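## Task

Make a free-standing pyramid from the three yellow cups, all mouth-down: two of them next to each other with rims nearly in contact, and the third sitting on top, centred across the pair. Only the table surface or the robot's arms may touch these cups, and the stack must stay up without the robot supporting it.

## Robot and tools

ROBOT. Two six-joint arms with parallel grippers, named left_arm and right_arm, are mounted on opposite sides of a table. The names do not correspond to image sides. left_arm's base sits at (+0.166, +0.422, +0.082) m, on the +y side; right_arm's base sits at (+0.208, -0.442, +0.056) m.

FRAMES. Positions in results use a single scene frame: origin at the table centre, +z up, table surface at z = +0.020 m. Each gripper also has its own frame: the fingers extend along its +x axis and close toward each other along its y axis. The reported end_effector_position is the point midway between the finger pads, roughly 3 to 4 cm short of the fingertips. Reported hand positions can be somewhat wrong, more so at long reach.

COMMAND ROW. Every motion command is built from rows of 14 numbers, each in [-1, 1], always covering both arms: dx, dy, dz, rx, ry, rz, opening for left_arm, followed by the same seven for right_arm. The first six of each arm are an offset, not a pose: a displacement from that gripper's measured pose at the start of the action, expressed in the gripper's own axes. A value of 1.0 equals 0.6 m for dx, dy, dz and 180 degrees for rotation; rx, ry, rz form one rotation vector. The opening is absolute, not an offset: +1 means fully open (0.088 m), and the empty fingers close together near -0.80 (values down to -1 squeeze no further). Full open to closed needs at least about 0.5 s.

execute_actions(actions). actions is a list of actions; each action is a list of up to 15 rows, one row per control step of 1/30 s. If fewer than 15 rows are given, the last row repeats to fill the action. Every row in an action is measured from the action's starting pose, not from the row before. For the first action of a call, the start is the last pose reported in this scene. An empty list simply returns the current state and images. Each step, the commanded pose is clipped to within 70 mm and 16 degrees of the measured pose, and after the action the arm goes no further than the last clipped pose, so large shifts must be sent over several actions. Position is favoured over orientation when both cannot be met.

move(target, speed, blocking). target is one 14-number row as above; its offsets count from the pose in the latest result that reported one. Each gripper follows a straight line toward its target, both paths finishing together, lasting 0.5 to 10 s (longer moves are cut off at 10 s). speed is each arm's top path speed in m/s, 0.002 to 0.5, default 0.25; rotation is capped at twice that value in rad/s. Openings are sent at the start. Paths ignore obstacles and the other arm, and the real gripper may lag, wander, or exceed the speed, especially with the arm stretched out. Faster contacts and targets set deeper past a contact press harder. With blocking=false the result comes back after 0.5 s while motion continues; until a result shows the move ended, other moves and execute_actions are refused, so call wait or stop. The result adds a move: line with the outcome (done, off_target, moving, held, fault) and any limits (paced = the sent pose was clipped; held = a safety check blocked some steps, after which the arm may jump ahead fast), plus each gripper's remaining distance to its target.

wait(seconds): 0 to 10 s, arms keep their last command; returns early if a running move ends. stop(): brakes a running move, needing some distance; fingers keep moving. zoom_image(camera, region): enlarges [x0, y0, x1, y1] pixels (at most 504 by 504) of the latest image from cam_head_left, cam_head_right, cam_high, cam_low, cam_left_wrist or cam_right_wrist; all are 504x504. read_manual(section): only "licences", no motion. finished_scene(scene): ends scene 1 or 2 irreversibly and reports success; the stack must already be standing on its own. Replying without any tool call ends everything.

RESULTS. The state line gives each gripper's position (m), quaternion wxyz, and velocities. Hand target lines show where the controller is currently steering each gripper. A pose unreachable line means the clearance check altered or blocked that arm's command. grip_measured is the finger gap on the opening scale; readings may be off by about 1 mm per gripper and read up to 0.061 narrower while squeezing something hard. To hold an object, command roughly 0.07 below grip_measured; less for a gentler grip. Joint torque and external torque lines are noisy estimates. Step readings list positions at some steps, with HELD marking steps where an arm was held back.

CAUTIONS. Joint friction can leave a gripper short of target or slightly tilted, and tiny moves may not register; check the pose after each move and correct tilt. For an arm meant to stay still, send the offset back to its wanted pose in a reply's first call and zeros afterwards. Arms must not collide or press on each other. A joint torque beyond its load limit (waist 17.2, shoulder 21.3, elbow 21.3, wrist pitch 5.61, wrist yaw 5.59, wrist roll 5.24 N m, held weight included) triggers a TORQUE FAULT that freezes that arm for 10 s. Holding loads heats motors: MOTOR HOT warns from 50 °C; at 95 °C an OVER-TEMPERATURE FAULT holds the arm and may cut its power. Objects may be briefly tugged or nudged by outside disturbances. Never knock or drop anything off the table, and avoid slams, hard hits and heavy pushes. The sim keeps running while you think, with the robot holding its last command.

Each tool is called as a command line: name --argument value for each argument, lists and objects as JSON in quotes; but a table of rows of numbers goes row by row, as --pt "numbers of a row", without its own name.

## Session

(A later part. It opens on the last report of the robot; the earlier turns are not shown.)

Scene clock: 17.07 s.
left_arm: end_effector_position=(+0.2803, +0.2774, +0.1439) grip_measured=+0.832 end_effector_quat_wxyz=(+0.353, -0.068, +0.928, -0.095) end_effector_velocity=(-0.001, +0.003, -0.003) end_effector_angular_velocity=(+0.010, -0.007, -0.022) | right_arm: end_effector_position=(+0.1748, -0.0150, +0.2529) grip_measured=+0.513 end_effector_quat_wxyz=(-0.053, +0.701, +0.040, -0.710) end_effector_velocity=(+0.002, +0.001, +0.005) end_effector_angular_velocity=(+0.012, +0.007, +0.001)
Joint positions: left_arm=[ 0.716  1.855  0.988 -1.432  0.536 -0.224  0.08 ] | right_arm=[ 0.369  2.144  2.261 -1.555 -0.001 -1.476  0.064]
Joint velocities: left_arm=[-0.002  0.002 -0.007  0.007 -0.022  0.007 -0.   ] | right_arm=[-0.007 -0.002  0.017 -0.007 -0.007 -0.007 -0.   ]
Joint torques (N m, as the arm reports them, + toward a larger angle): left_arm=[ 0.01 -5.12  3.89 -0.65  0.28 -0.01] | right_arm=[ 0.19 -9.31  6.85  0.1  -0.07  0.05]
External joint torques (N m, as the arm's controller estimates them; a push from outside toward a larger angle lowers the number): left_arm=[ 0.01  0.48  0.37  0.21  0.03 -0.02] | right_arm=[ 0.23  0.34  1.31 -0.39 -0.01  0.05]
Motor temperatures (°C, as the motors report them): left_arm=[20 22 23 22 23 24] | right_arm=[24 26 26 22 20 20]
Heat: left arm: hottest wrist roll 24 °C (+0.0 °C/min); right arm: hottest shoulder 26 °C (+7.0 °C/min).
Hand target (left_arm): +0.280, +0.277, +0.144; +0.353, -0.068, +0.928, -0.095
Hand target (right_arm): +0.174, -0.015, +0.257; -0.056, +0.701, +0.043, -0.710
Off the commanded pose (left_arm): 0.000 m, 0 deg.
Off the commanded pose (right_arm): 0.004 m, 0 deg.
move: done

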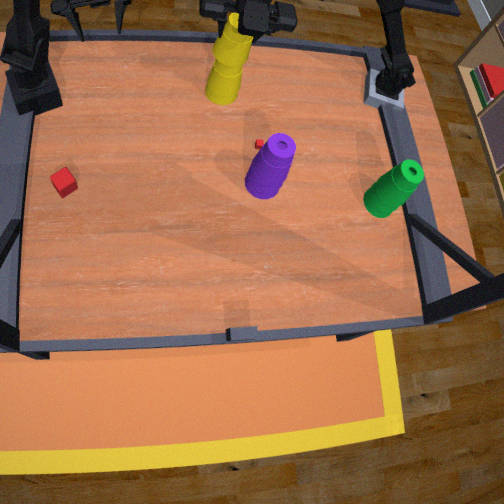

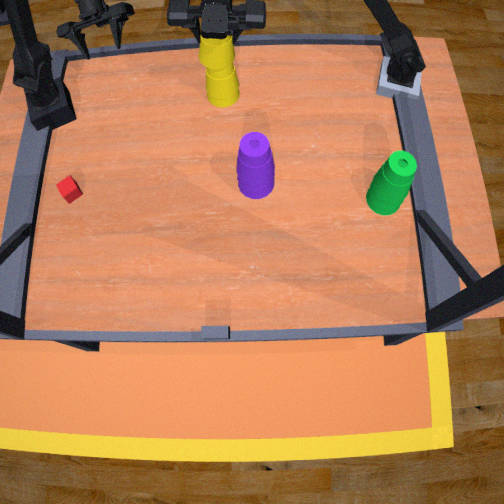

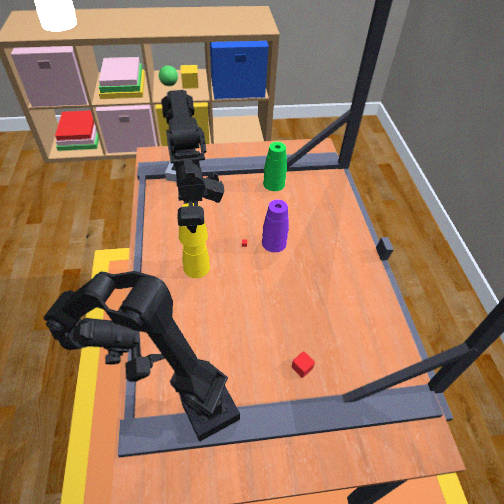

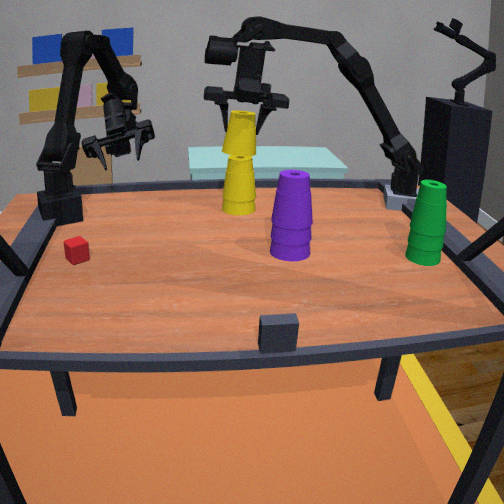

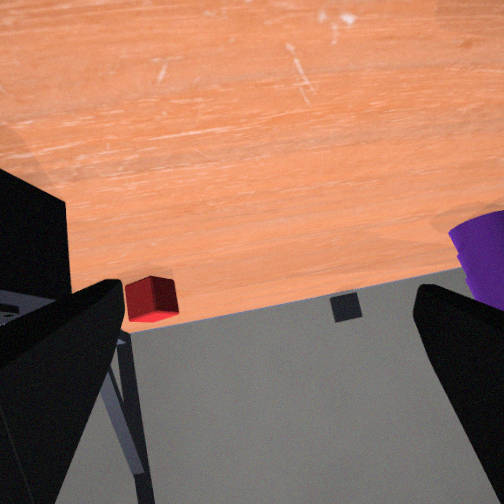

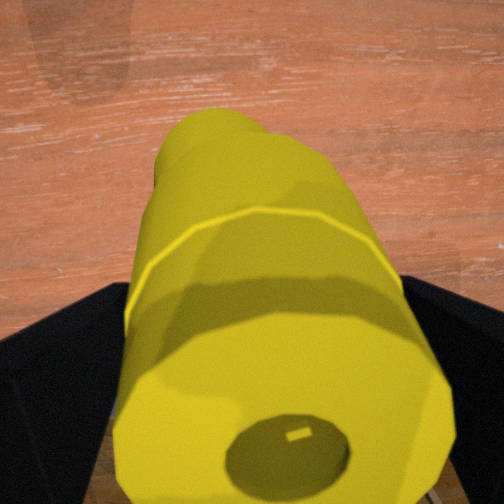

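move --target '[0, 0, 0, 0, 0, 0, 0.83, -0.0015, 0.0256, 0.133, -0.0599, -0.0079, 0.0008, 0.42]' --speed 0.2

Scene clock: 18.47 s.
left_arm: end_effector_position=(+0.2803, +0.2774, +0.1439) grip_measured=+0.832 end_effector_quat_wxyz=(+0.353, -0.068, +0.928, -0.095) end_effector_velocity=(-0.003, +0.002, -0.000) end_effector_angular_velocity=(+0.029, +0.017, +0.007) | right_arm: end_effector_position=(+0.0944, -0.0295, +0.2506) grip_measured=+0.513 end_effector_quat_wxyz=(+0.017, +0.695, +0.105, -0.712) end_effector_velocity=(-0.002, -0.003, +0.000) end_effector_angular_velocity=(-0.013, +0.018, +0.008)
Joint positions: left_arm=[ 0.716  1.855  0.988 -1.432  0.536 -0.224  0.08 ] | right_arm=[ 0.56   2.144  2.252 -1.552 -0.001 -1.476  0.064]
Joint velocities: left_arm=[-0.002  0.002 -0.007 -0.007 -0.007 -0.022 -0.   ] | right_arm=[-0.002 -0.002 -0.002 -0.007 -0.022 -0.007 -0.   ]
Joint torques (N m, as the arm reports them, + toward a larger angle): left_arm=[ 0.   -5.13  3.91 -0.64  0.28 -0.02] | right_arm=[-0.11 -8.93  7.09  0.06 -0.09  0.02]
External joint torques (N m, as the arm's controller estimates them; a push from outside toward a larger angle lowers the number): left_arm=[ 0.    0.49  0.44  0.24  0.03 -0.03] | right_arm=[-0.21  0.74  1.52 -0.43 -0.02  0.01]
Motor temperatures (°C, as the motors report them): left_arm=[20 23 23 22 23 24] | right_arm=[24 26 26 22 20 20]
Heat: left arm: hottest wrist roll 24 °C (+0.0 °C/min); right arm: hottest shoulder 26 °C (+6.5 °C/min).
Hand target (left_arm): +0.280, +0.277, +0.144; +0.353, -0.068, +0.928, -0.095
Hand target (right_arm): +0.095, -0.029, +0.252; +0.015, +0.694, +0.106, -0.712
Off the commanded pose (left_arm): 0.000 m, 0 deg.
Off the commanded pose (right_arm): 0.002 m, 0 deg.
move: done

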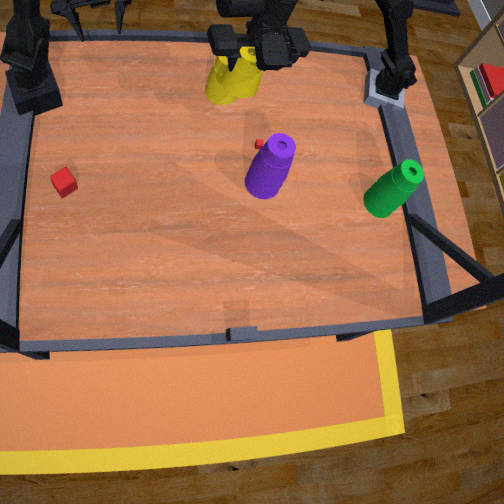

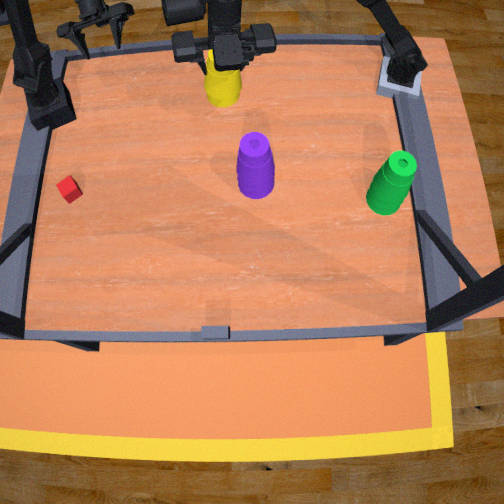

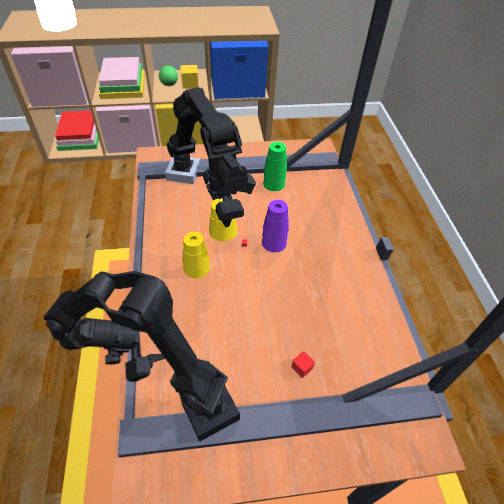

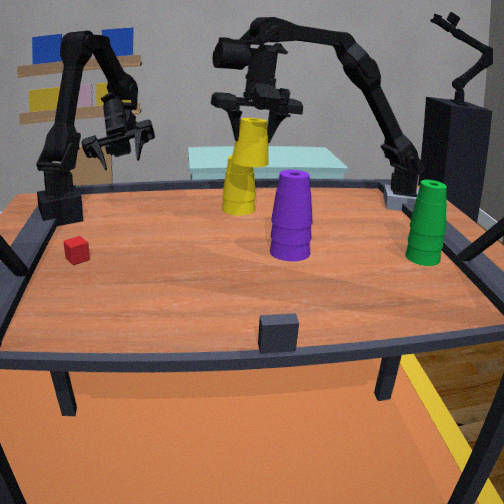

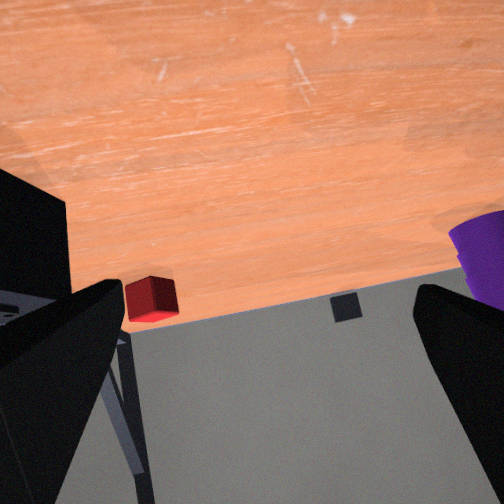

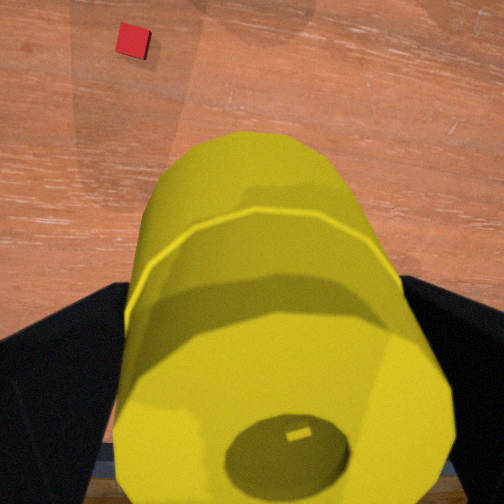

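move --target '[0, 0, 0, 0, 0, 0, 0.83, 0.2238, 0.0176, -0.0074, 0.0024, 0.003, 0.0285, 0.42]' --speed 0.2

zoom_image --camera "cam_high" --region '[170, 215, 255, 290]'

zoom_image --camera "cam_low" --region '[200, 140, 300, 240]'

Scene clock: 20.10 s.
left_arm: end_effector_position=(+0.2803, +0.2774, +0.1439) grip_measured=+0.832 end_effector_quat_wxyz=(+0.353, -0.068, +0.928, -0.095) end_effector_velocity=(-0.002, +0.004, -0.000) end_effector_angular_velocity=(+0.023, +0.000, -0.012) | right_arm: end_effector_position=(+0.0951, -0.0214, +0.1225) grip_measured=+0.513 end_effector_quat_wxyz=(+0.041, +0.701, +0.076, -0.708) end_effector_velocity=(-0.001, +0.002, +0.004) end_effector_angular_velocity=(+0.015, +0.011, +0.005)
Joint positions: left_arm=[ 0.716  1.855  0.988 -1.432  0.536 -0.224  0.08 ] | right_arm=[ 0.553  2.196  1.825 -1.15  -0.001 -1.476  0.064]
Joint velocities: left_arm=[-0.002 -0.002 -0.002 -0.007 -0.022 -0.007 -0.   ] | right_arm=[-0.002 -0.007  0.002  0.007 -0.007 -0.007  0.   ]
Joint torques (N m, as the arm reports them, + toward a larger angle): left_arm=[ 0.01 -5.15  3.9  -0.65  0.29 -0.02] | right_arm=[-0.26 -7.83  5.66  0.32 -0.08 -0.04]
External joint torques (N m, as the arm's controller estimates them; a push from outside toward a larger angle lowers the number): left_arm=[ 0.    0.5   0.38  0.23  0.04 -0.03] | right_arm=[-0.26  2.47 -0.17 -0.07 -0.02 -0.04]
Motor temperatures (°C, as the motors report them): left_arm=[20 23 23 22 23 24] | right_arm=[24 27 26 22 20 20]
Heat: left arm: hottest wrist roll 24 °C (+0.0 °C/min); right arm: hottest shoulder 27 °C (+9.0 °C/min).
Hand target (left_arm): +0.280, +0.277, +0.144; +0.353, -0.068, +0.928, -0.095
Hand target (right_arm): +0.097, -0.022, +0.116; +0.045, +0.702, +0.071, -0.707
Off the commanded pose (left_arm): 0.000 m, 0 deg.
Off the commanded pose (right_arm): 0.007 m, 1 deg.
move: done

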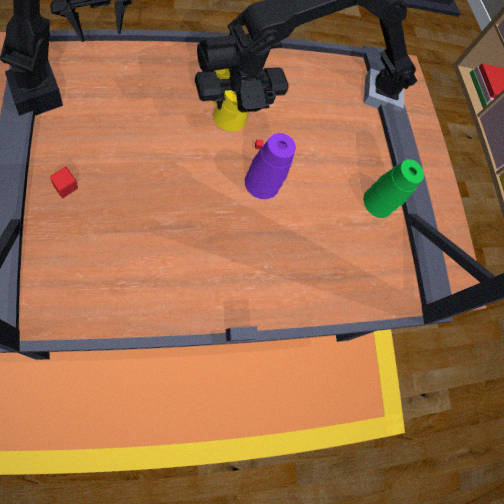

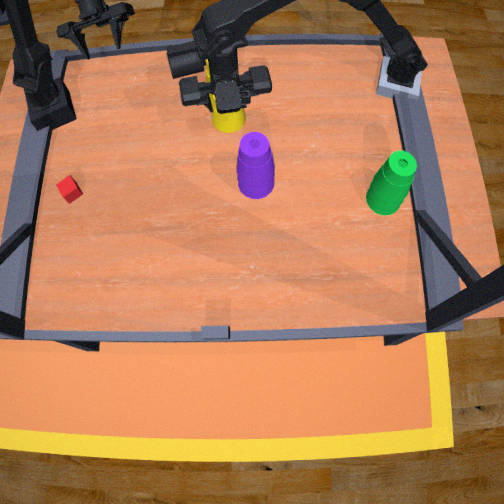

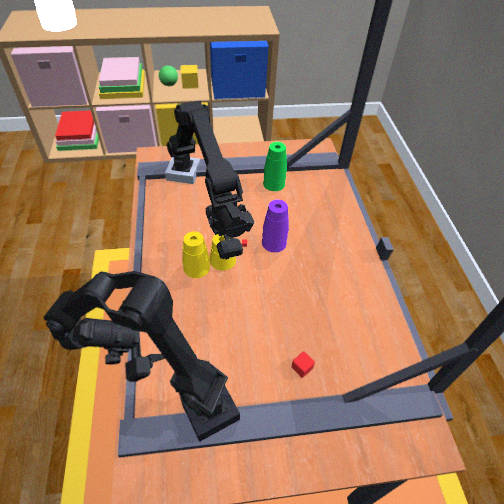

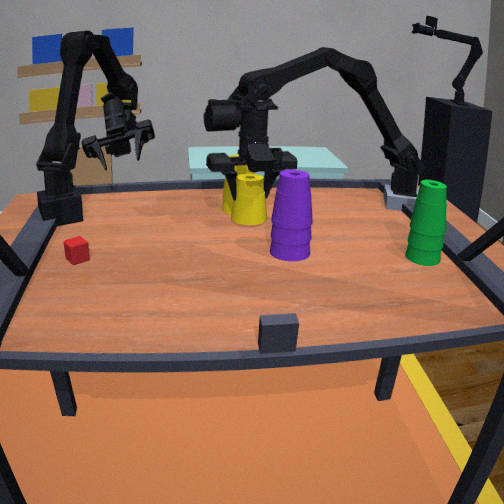

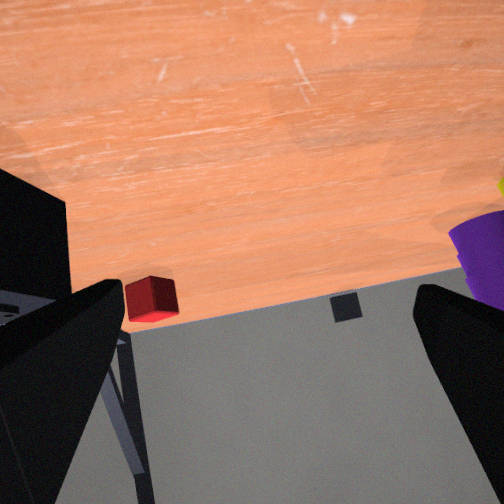

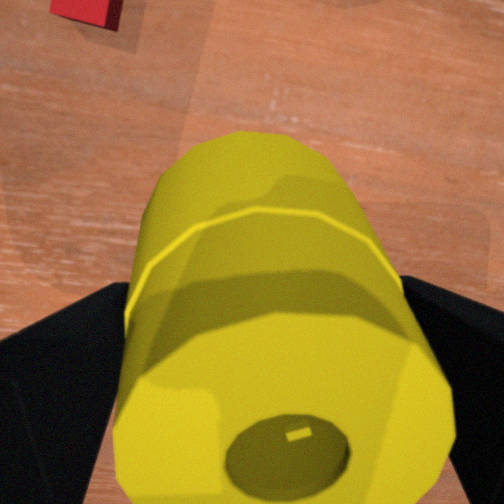

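Region (170, 215, 255, 290) of cam_high's 504x504 image, scaled by 5.929, with more detail than that image has; it fills the top 445 rows of this view, and the rest is white.

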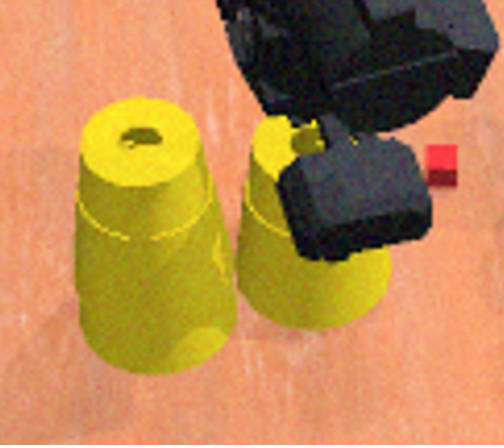

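Region (200, 140, 300, 240) of cam_low's 504x504 image, scaled by 5.040, with more detail than that image has.

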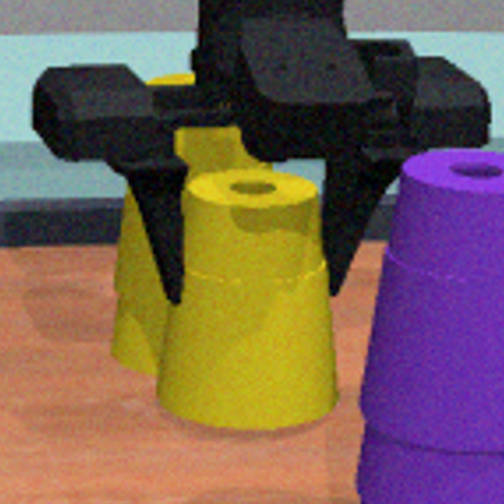

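zoom_image --camera "cam_high" --region '[195, 240, 230, 280]'

zoom_image --camera "cam_head_left" --region '[185, 55, 275, 145]'

Region (195, 240, 230, 280) of cam_high's 504x504 image, scaled by 12.600, with more detail than that image has; it fills the left 441 columns of this view, and the rest is white.

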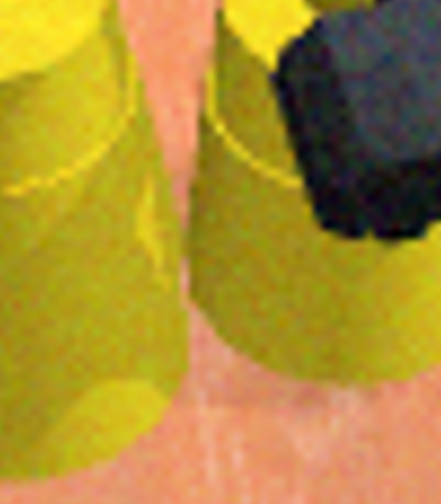

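Region (185, 55, 275, 145) of cam_head_left's 504x504 image, scaled by 5.600, with more detail than that image has.

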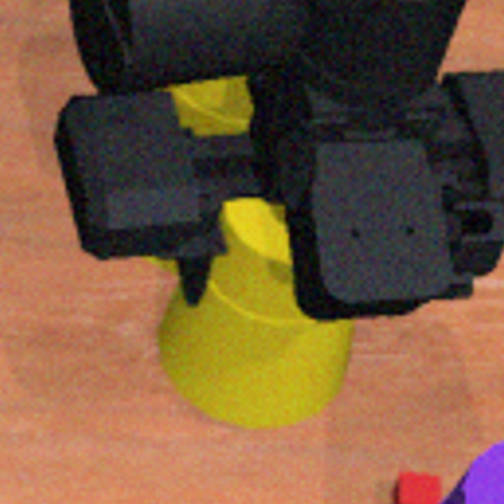

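execute_actions --actions '[[[0,0,0,0,0,0,0.83, 0.0022,0.0008,-0.0001,0,0,0.0004,0.42],[0,0,0,0,0,0,0.83, 0.004,0.0015,-0.0002,0,0.0001,0.0007,0.42],[0,0,0,0,0,0,0.83, 0.0056,0.0021,-0.0002,0,0.0001,0.0009,0.42],[0,0,0,0,0,0,0.83, 0.0073,0.0027,-0.0003,0,0.0001,0.0012,0.42],[0,0,0,0,0,0,0.83, 0.0087,0.0033,-0.0003,0,0.0001,0.0014,0.42],[0,0,0,0,0,0,0.83, 0.0102,0.0038,-0.0004,0,0.0002,0.0017,0.42],[0,0,0,0,0,0,0.83, 0.0115,0.0043,-0.0004,0,0.0002,0.0019,0.42],[0,0,0,0,0,0,0.83, 0.0127,0.0048,-0.0005,0,0.0002,0.0021,0.42],[0,0,0,0,0,0,0.83, 0.0138,0.0052,-0.0005,0,0.0002,0.0023,0.42],[0,0,0,0,0,0,0.83, 0.0149,0.0056,-0.0006,0,0.0002,0.0025,0.42],[0,0,0,0,0,0,0.83, 0.0158,0.0059,-0.0006,0,0.0003,0.0026,0.42],[0,0,0,0,0,0,0.83, 0.0166,0.0062,-0.0006,0,0.0003,0.0027,0.42],[0,0,0,0,0,0,0.83, 0.0173,0.0065,-0.0007,0,0.0003,0.0029,0.42],[0,0,0,0,0,0,0.83, 0.0178,0.0067,-0.0007,0,0.0003,0.0029,0.42],[0,0,0,0,0,0,0.83, 0.0182,0.0068,-0.0007,0,0.0003,0.003,0.42]]]'

zoom_image --camera "cam_low" --region '[200, 140, 300, 240]'

Scene clock: 21.47 s.
left_arm: end_effector_position=(+0.2803, +0.2774, +0.1439) grip_measured=+0.832 end_effector_quat_wxyz=(+0.353, -0.068, +0.928, -0.095) end_effector_velocity=(-0.004, +0.002, +0.003) end_effector_angular_velocity=(+0.020, +0.018, -0.003) | right_arm: end_effector_position=(+0.0956, -0.0232, +0.1147) grip_measured=+0.513 end_effector_quat_wxyz=(+0.042, +0.701, +0.075, -0.708) end_effector_velocity=(+0.001, -0.004, -0.011) end_effector_angular_velocity=(-0.009, +0.005, +0.005)
Joint positions: left_arm=[ 0.716  1.855  0.988 -1.432  0.536 -0.224  0.08 ] | right_arm=[ 0.553  2.196  1.794 -1.122 -0.001 -1.476  0.064]
Joint velocities: left_arm=[-0.002 -0.002 -0.002 -0.022 -0.007 -0.007 -0.   ] | right_arm=[-0.002 -0.002 -0.046  0.037 -0.007 -0.007 -0.   ]
Joint torques (N m, as the arm reports them, + toward a larger angle): left_arm=[ 0.   -5.14  3.88 -0.65  0.28 -0.02] | right_arm=[ 0.04 -9.26  5.18  0.32 -0.08  0.01]
External joint torques (N m, as the arm's controller estimates them; a push from outside toward a larger angle lowers the number): left_arm=[ 0.    0.49  0.41  0.25  0.03 -0.02] | right_arm=[ 0.05  0.95 -0.6  -0.06 -0.02  0.01]
Motor temperatures (°C, as the motors report them): left_arm=[20 23 23 22 23 24] | right_arm=[24 27 27 22 20 20]
Heat: left arm: hottest wrist roll 24 °C (+0.0 °C/min); right arm: hottest shoulder 27 °C (+8.4 °C/min).
Hand target (left_arm): +0.280, +0.277, +0.144; +0.353, -0.068, +0.928, -0.095
Hand target (right_arm): +0.096, -0.025, +0.111; +0.045, +0.701, +0.073, -0.708
Off the commanded pose (left_arm): 0.000 m, 0 deg.
Off the commanded pose (right_arm): 0.004 m, 0 deg.
Step readings (end_effector_position):
0: left_arm (+0.2803, +0.2774, +0.1439) | right_arm (+0.0950, -0.0213, +0.1225)
1: left_arm (+0.2803, +0.2774, +0.1439) | right_arm (+0.0950, -0.0213, +0.1225)
2: left_arm (+0.2803, +0.2774, +0.1439) | right_arm (+0.0950, -0.0212, +0.1225)
4: left_arm (+0.2803, +0.2774, +0.1439) | right_arm (+0.0949, -0.0207, +0.1220)
8: left_arm (+0.2803, +0.2774, +0.1439) | right_arm (+0.0952, -0.0218, +0.1189)
15: end_effector_position above

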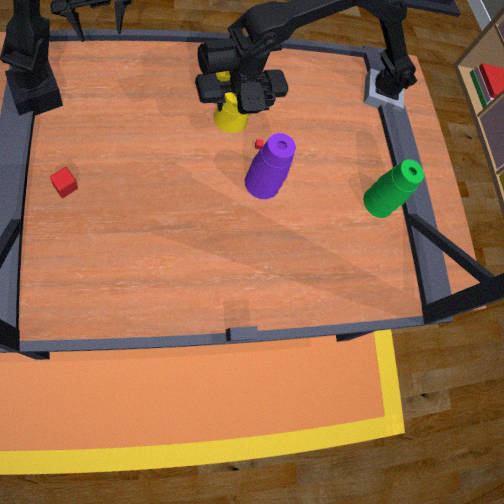

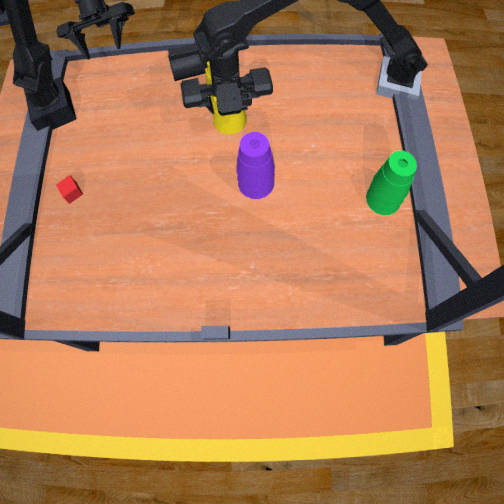

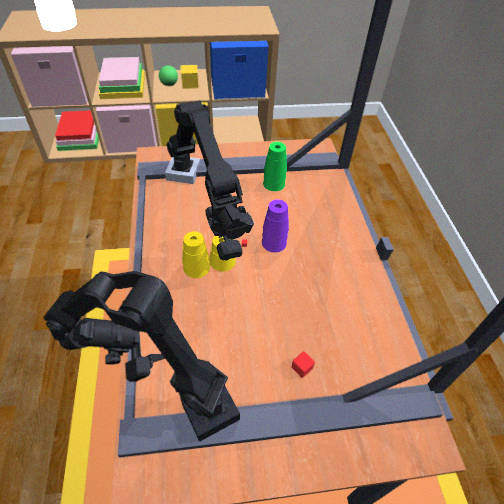

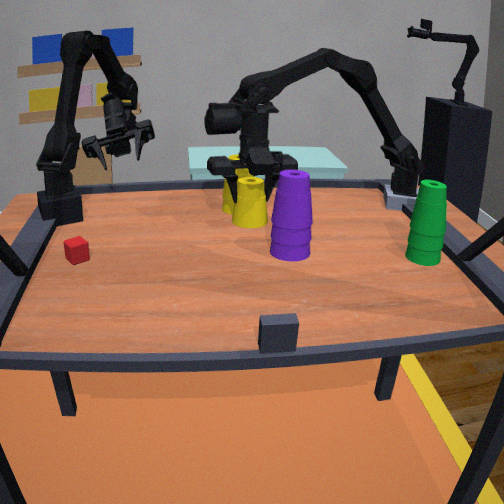

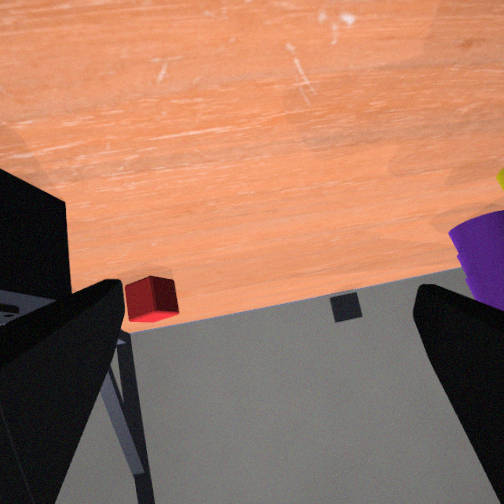

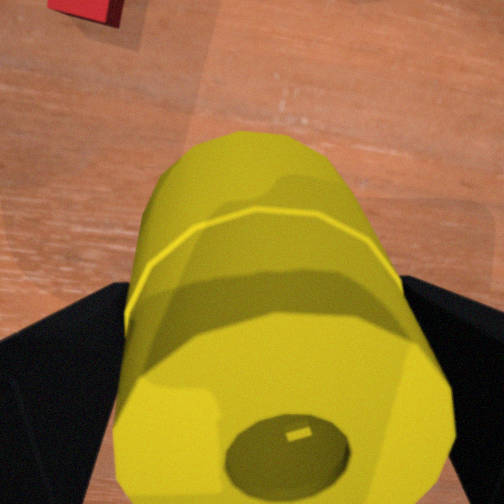

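Region (200, 140, 300, 240) of cam_low's 504x504 image, scaled by 5.040, with more detail than that image has.

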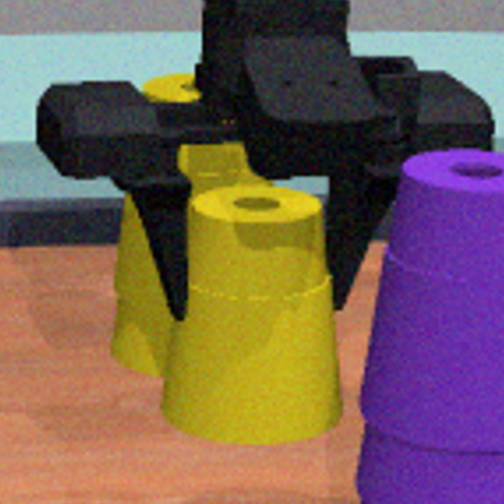

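execute_actions --actions '[]'

zoom_image --camera "cam_high" --region '[175, 225, 245, 285]'

zoom_image --camera "cam_low" --region '[215, 170, 285, 240]'

Scene clock: 21.57 s.
left_arm: end_effector_position=(+0.2803, +0.2774, +0.1439) grip_measured=+0.832 end_effector_quat_wxyz=(+0.353, -0.068, +0.928, -0.095) end_effector_velocity=(-0.002, +0.004, -0.000) end_effector_angular_velocity=(+0.023, +0.000, -0.012) | right_arm: end_effector_position=(+0.0956, -0.0232, +0.1143) grip_measured=+0.513 end_effector_quat_wxyz=(+0.042, +0.701, +0.075, -0.708) end_effector_velocity=(-0.003, +0.004, +0.001) end_effector_angular_velocity=(+0.016, +0.027, +0.006)
Joint positions: left_arm=[ 0.716  1.855  0.988 -1.432  0.536 -0.224  0.08 ] | right_arm=[ 0.553  2.196  1.793 -1.12  -0.001 -1.476  0.064]
Joint velocities: left_arm=[-0.002 -0.002 -0.002 -0.007 -0.022 -0.007 -0.   ] | right_arm=[-0.002 -0.002 -0.002  0.022 -0.022 -0.007 -0.   ]
Joint torques (N m, as the arm reports them, + toward a larger angle): left_arm=[ 0.02 -5.12  3.87 -0.65  0.28 -0.02] | right_arm=[-0.07 -8.9   5.01  0.28 -0.07  0.02]
External joint torques (N m, as the arm's controller estimates them; a push from outside toward a larger angle lowers the number): left_arm=[ 0.04  0.54  0.32  0.23  0.03 -0.03] | right_arm=[-0.07  1.32 -0.74 -0.08 -0.01  0.01]
Motor temperatures (°C, as the motors report them): left_arm=[20 23 23 22 23 24] | right_arm=[24 27 27 22 20 20]
Heat: left arm: hottest wrist roll 24 °C (+0.0 °C/min); right arm: hottest shoulder 27 °C (+8.3 °C/min).
Hand target (left_arm): +0.280, +0.277, +0.144; +0.353, -0.068, +0.928, -0.095
Hand target (right_arm): +0.096, -0.025, +0.111; +0.045, +0.702, +0.073, -0.708
Off the commanded pose (left_arm): 0.000 m, 0 deg.
Off the commanded pose (right_arm): 0.003 m, 0 deg.

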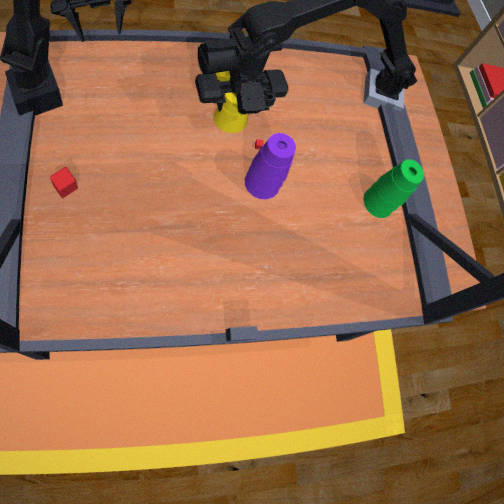

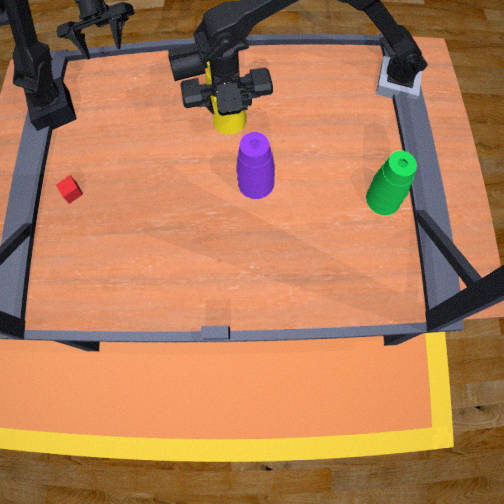

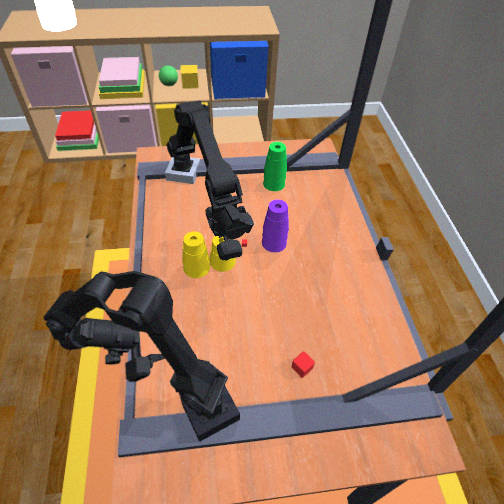

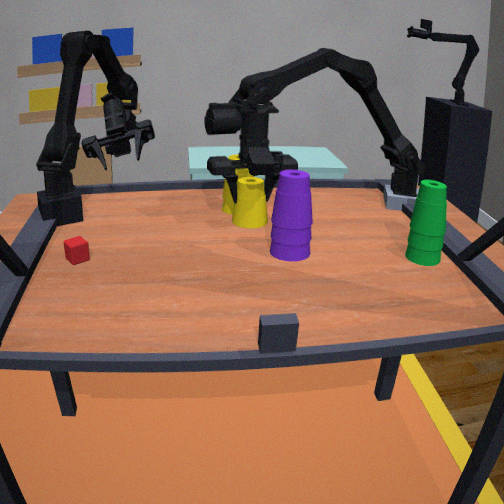

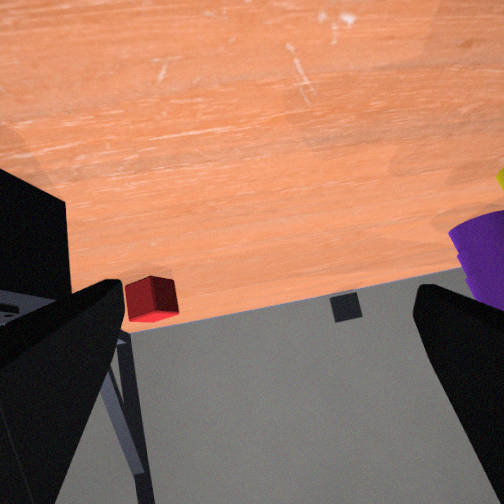

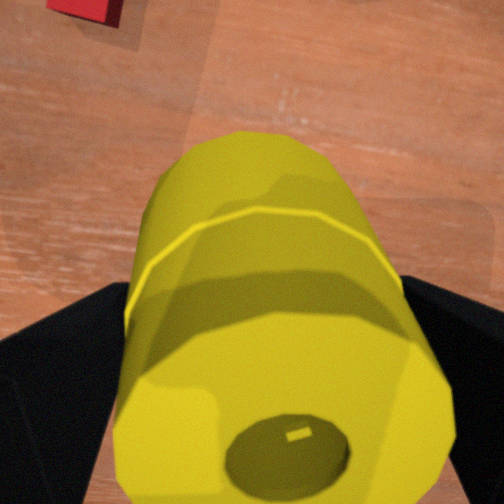

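Region (175, 225, 245, 285) of cam_high's 504x504 image, scaled by 7.200, with more detail than that image has; it fills the top 432 rows of this view, and the rest is white.

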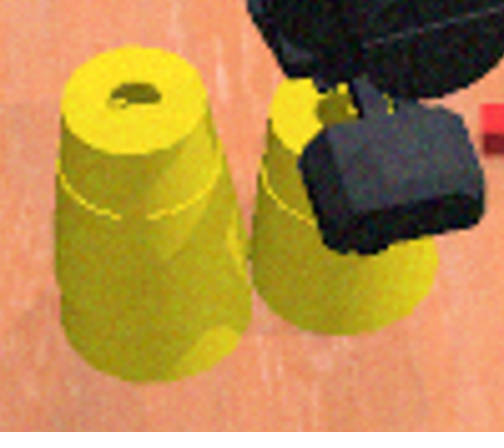

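Region (215, 170, 285, 240) of cam_low's 504x504 image, scaled by 7.200, with more detail than that image has.

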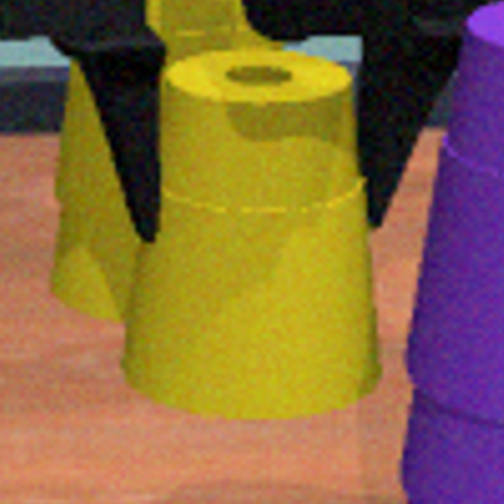

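execute_actions --actions '[[[0,0,0,0,0,0,0.83, 0,0,0,0,0,0,1.0],[0,0,0,0,0,0,0.83, -0.0019,-0.0003,0,0,0,0,1.0],[0,0,0,0,0,0,0.83, -0.007,-0.001,0.0001,0,0,0,1.0],[0,0,0,0,0,0,0.83, -0.0143,-0.0024,-0.0024,0.0011,0.0001,0,1.0],[0,0,0,0,0,0,0.83, -0.023,-0.0043,-0.0094,0.0043,0.0002,0,1.0],[0,0,0,0,0,0,0.83, -0.0322,-0.0065,-0.0201,0.009,0.0004,-0.0001,1.0],[0,0,0,0,0,0,0.83, -0.041,-0.0086,-0.0336,0.015,0.0007,-0.0001,1.0],[0,0,0,0,0,0,0.83, -0.0484,-0.0103,-0.049,0.0218,0.001,-0.0001,1.0],[0,0,0,0,0,0,0.83, -0.0535,-0.0114,-0.0653,0.0289,0.0014,-0.0002,1.0],[0,0,0,0,0,0,0.83, -0.0555,-0.0116,-0.0817,0.0361,0.0017,-0.0002,1.0],[0,0,0,0,0,0,0.83, -0.0556,-0.0111,-0.0972,0.0429,0.002,-0.0003,1.0],[0,0,0,0,0,0,0.83, -0.0557,-0.0105,-0.1109,0.0488,0.0023,-0.0003,1.0],[0,0,0,0,0,0,0.83, -0.0558,-0.0098,-0.1217,0.0536,0.0025,-0.0003,1.0],[0,0,0,0,0,0,0.83, -0.0559,-0.0092,-0.1289,0.0567,0.0027,-0.0003,1.0],[0,0,0,0,0,0,0.83, -0.0559,-0.009,-0.1315,0.0579,0.0027,-0.0003,1.0]]]'

wait --seconds 0.4

zoom_image --camera "cam_low" --region '[195, 130, 295, 235]'

zoom_image --camera "cam_high" --region '[170, 215, 250, 285]'

Scene clock: 23.60 s.
left_arm: end_effector_position=(+0.2803, +0.2774, +0.1439) grip_measured=+0.832 end_effector_quat_wxyz=(+0.353, -0.068, +0.928, -0.095) end_effector_velocity=(-0.003, +0.004, -0.000) end_effector_angular_velocity=(+0.026, +0.005, -0.012) | right_arm: end_effector_position=(+0.1622, -0.0090, +0.1430) grip_measured=+1.000 end_effector_quat_wxyz=(-0.011, +0.705, +0.018, -0.709) end_effector_velocity=(+0.238, +0.017, +0.018) end_effector_angular_velocity=(-0.034, -0.026, -0.533)
Joint positions: left_arm=[ 0.716  1.855  0.988 -1.432  0.536 -0.224  0.08 ] | right_arm=[ 0.396  2.195  1.906 -1.239 -0.001 -1.476  0.088]
Joint velocities: left_arm=[-0.002 -0.002 -0.007 -0.007 -0.022 -0.007 -0.   ] | right_arm=[-0.54  -0.002  0.071 -0.11   0.022 -0.007  0.   ]
Joint torques (N m, as the arm reports them, + toward a larger angle): left_arm=[ 0.   -5.13  3.87 -0.65  0.29 -0.02] | right_arm=[ 1.48 -9.68  7.38 -0.11 -0.1   0.08]
External joint torques (N m, as the arm's controller estimates them; a push from outside toward a larger angle lowers the number): left_arm=[ 0.    0.52  0.38  0.24  0.04 -0.02] | right_arm=[ 0.05  0.34  1.59 -0.44  0.07  0.09]
Motor temperatures (°C, as the motors report them): left_arm=[20 23 23 22 23 24] | right_arm=[24 28 27 22 20 20]
Heat: left arm: hottest wrist roll 24 °C (+0.0 °C/min); right arm: hottest shoulder 28 °C (+10.2 °C/min).
Hand target (left_arm): +0.280, +0.277, +0.144; +0.353, -0.068, +0.928, -0.095
Hand target (right_arm): +0.173, -0.007, +0.148; -0.023, +0.705, +0.012, -0.709
Off the commanded pose (left_arm): 0.000 m, 0 deg.
Off the commanded pose (right_arm): 0.012 m, 1 deg.
Step readings (end_effector_position):
0: left_arm (+0.2803, +0.2774, +0.1439) | right_arm (+0.0955, -0.0231, +0.1142)
1: left_arm (+0.2803, +0.2774, +0.1439) | right_arm (+0.0955, -0.0231, +0.1142)
2: left_arm (+0.2803, +0.2774, +0.1439) | right_arm (+0.0955, -0.0231, +0.1142)
4: left_arm (+0.2803, +0.2774, +0.1439) | right_arm (+0.0958, -0.0240, +0.1154)
8: left_arm (+0.2803, +0.2774, +0.1439) | right_arm (+0.1031, -0.0225, +0.1273)
15: end_effector_position above

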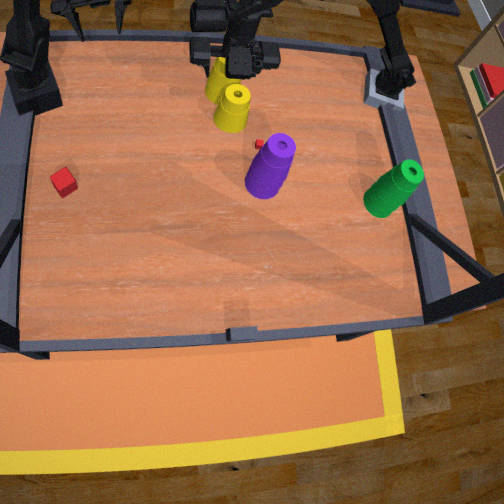

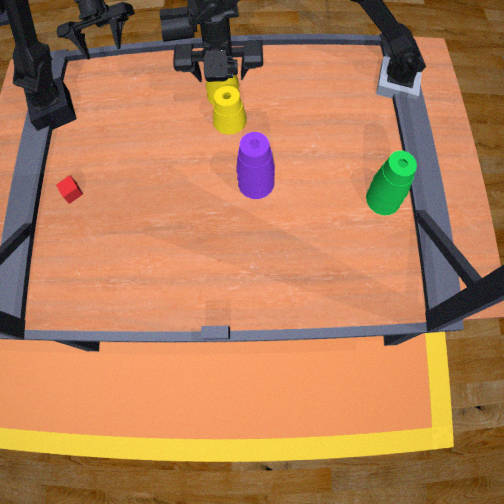

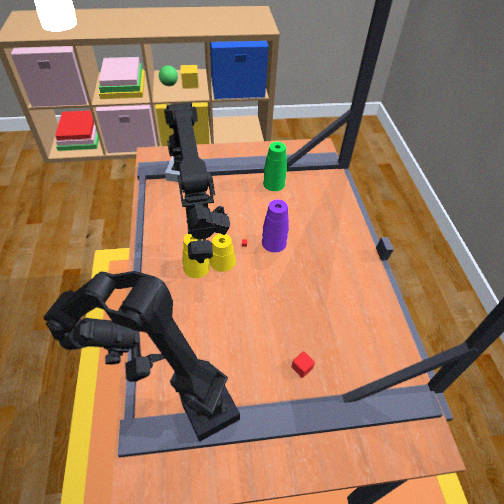

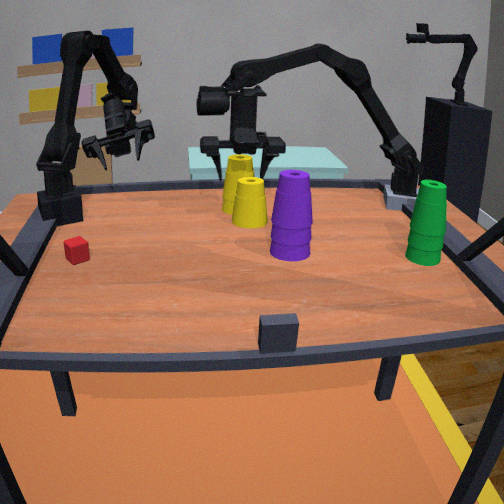

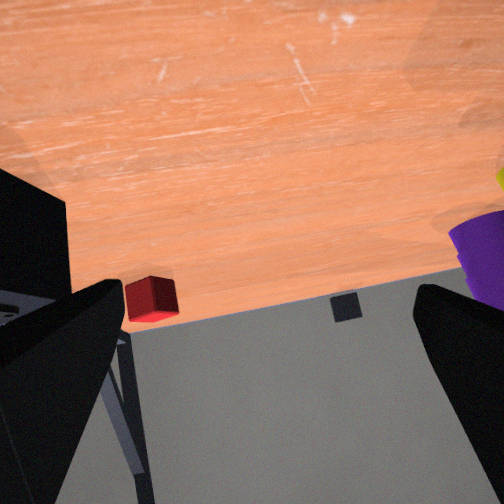

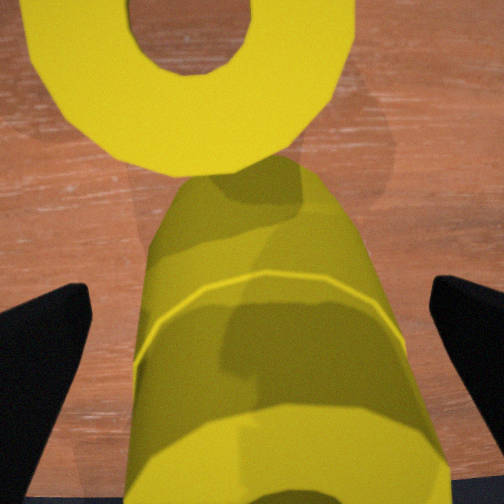

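Scene clock: 24.00 s.
left_arm: end_effector_position=(+0.2803, +0.2774, +0.1439) grip_measured=+0.832 end_effector_quat_wxyz=(+0.353, -0.068, +0.928, -0.095) end_effector_velocity=(-0.002, +0.002, +0.001) end_effector_angular_velocity=(+0.003, +0.003, -0.012) | right_arm: end_effector_position=(+0.1736, -0.0081, +0.1447) grip_measured=+1.000 end_effector_quat_wxyz=(-0.020, +0.706, +0.009, -0.708) end_effector_velocity=(+0.002, -0.002, +0.000) end_effector_angular_velocity=(-0.007, -0.009, +0.019)
Joint positions: left_arm=[ 0.716  1.855  0.988 -1.432  0.536 -0.224  0.08 ] | right_arm=[ 0.371  2.195  1.913 -1.247  0.001 -1.476  0.088]
Joint velocities: left_arm=[-0.002 -0.002 -0.002 -0.007 -0.007  0.007 -0.   ] | right_arm=[-0.002 -0.002 -0.002 -0.007  0.007 -0.022  0.   ]
Joint torques (N m, as the arm reports them, + toward a larger angle): left_arm=[ 0.01 -5.14  3.9  -0.65  0.29 -0.02] | right_arm=[ 0.17 -9.73  7.21 -0.13 -0.12  0.07]
External joint torques (N m, as the arm's controller estimates them; a push from outside toward a larger angle lowers the number): left_arm=[ 0.01  0.51  0.39  0.23  0.03 -0.02] | right_arm=[ 0.25  0.49  1.43 -0.47 -0.07  0.07]
Motor temperatures (°C, as the motors report them): left_arm=[20 23 23 22 23 24] | right_arm=[24 28 27 22 20 20]
Heat: left arm: hottest wrist roll 24 °C (+0.0 °C/min); right arm: hottest shoulder 28 °C (+10.0 °C/min).
Hand target (left_arm): +0.280, +0.277, +0.144; +0.353, -0.068, +0.928, -0.095
Hand target (right_arm): +0.173, -0.007, +0.148; -0.023, +0.705, +0.012, -0.709
Off the commanded pose (left_arm): 0.000 m, 0 deg.
Off the commanded pose (right_arm): 0.003 m, 0 deg.
wait: 0.40 s; no rest

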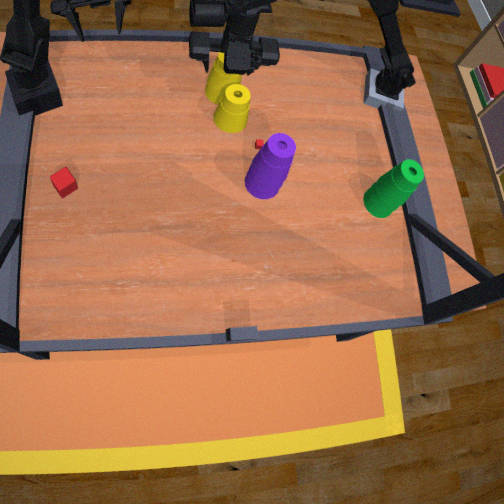

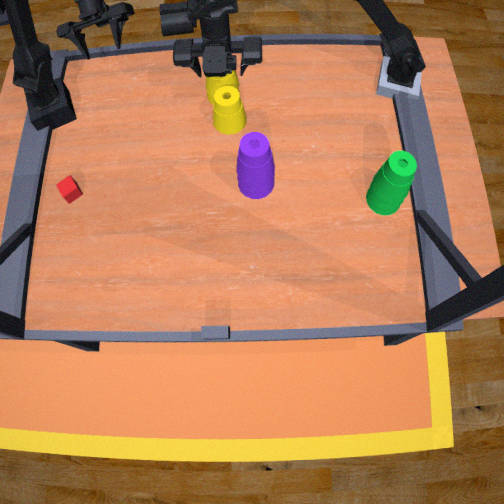

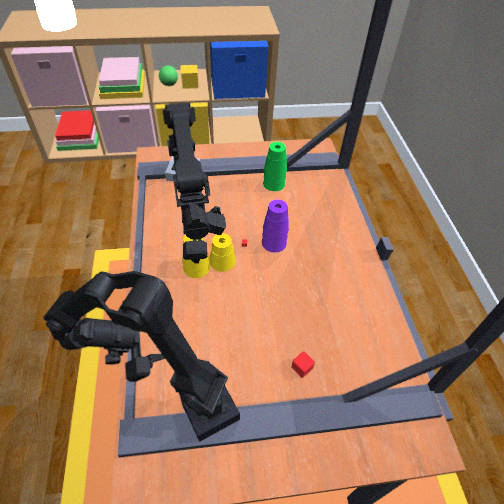

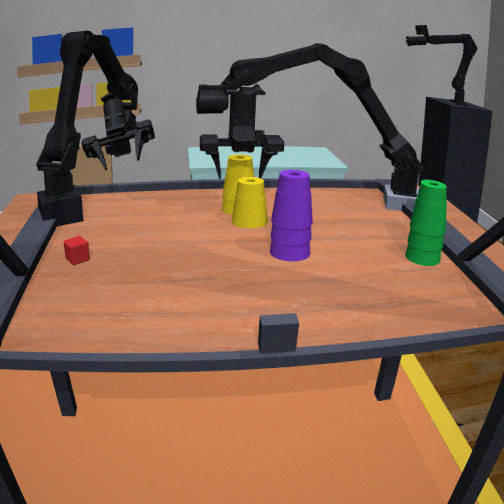

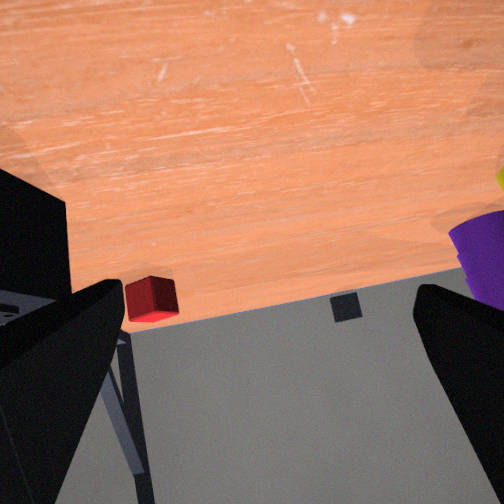

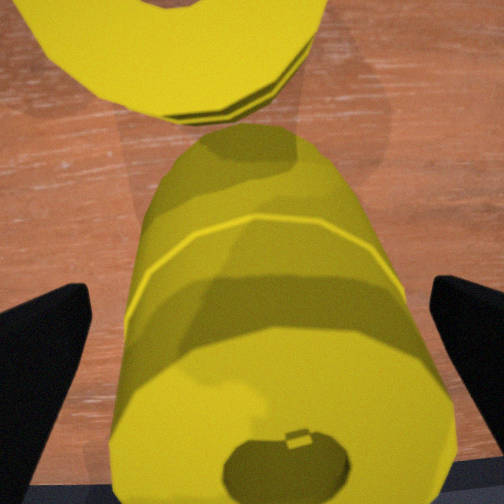

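Region (195, 130, 295, 235) of cam_low's 504x504 image, scaled by 4.800, with more detail than that image has; it fills the left 480 columns of this view, and the rest is white.

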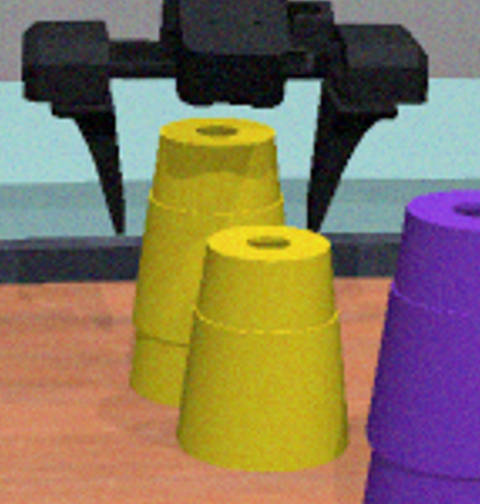

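Region (170, 215, 250, 285) of cam_high's 504x504 image, scaled by 6.300, with more detail than that image has; it fills the top 441 rows of this view, and the rest is white.

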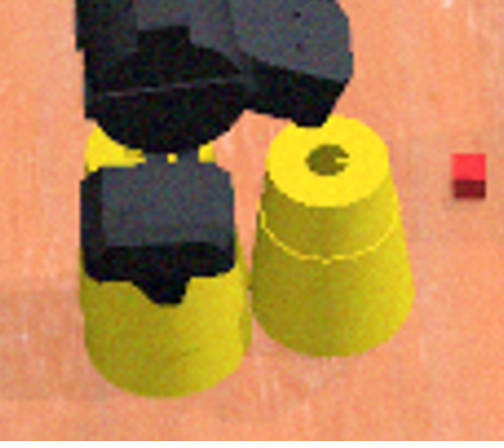

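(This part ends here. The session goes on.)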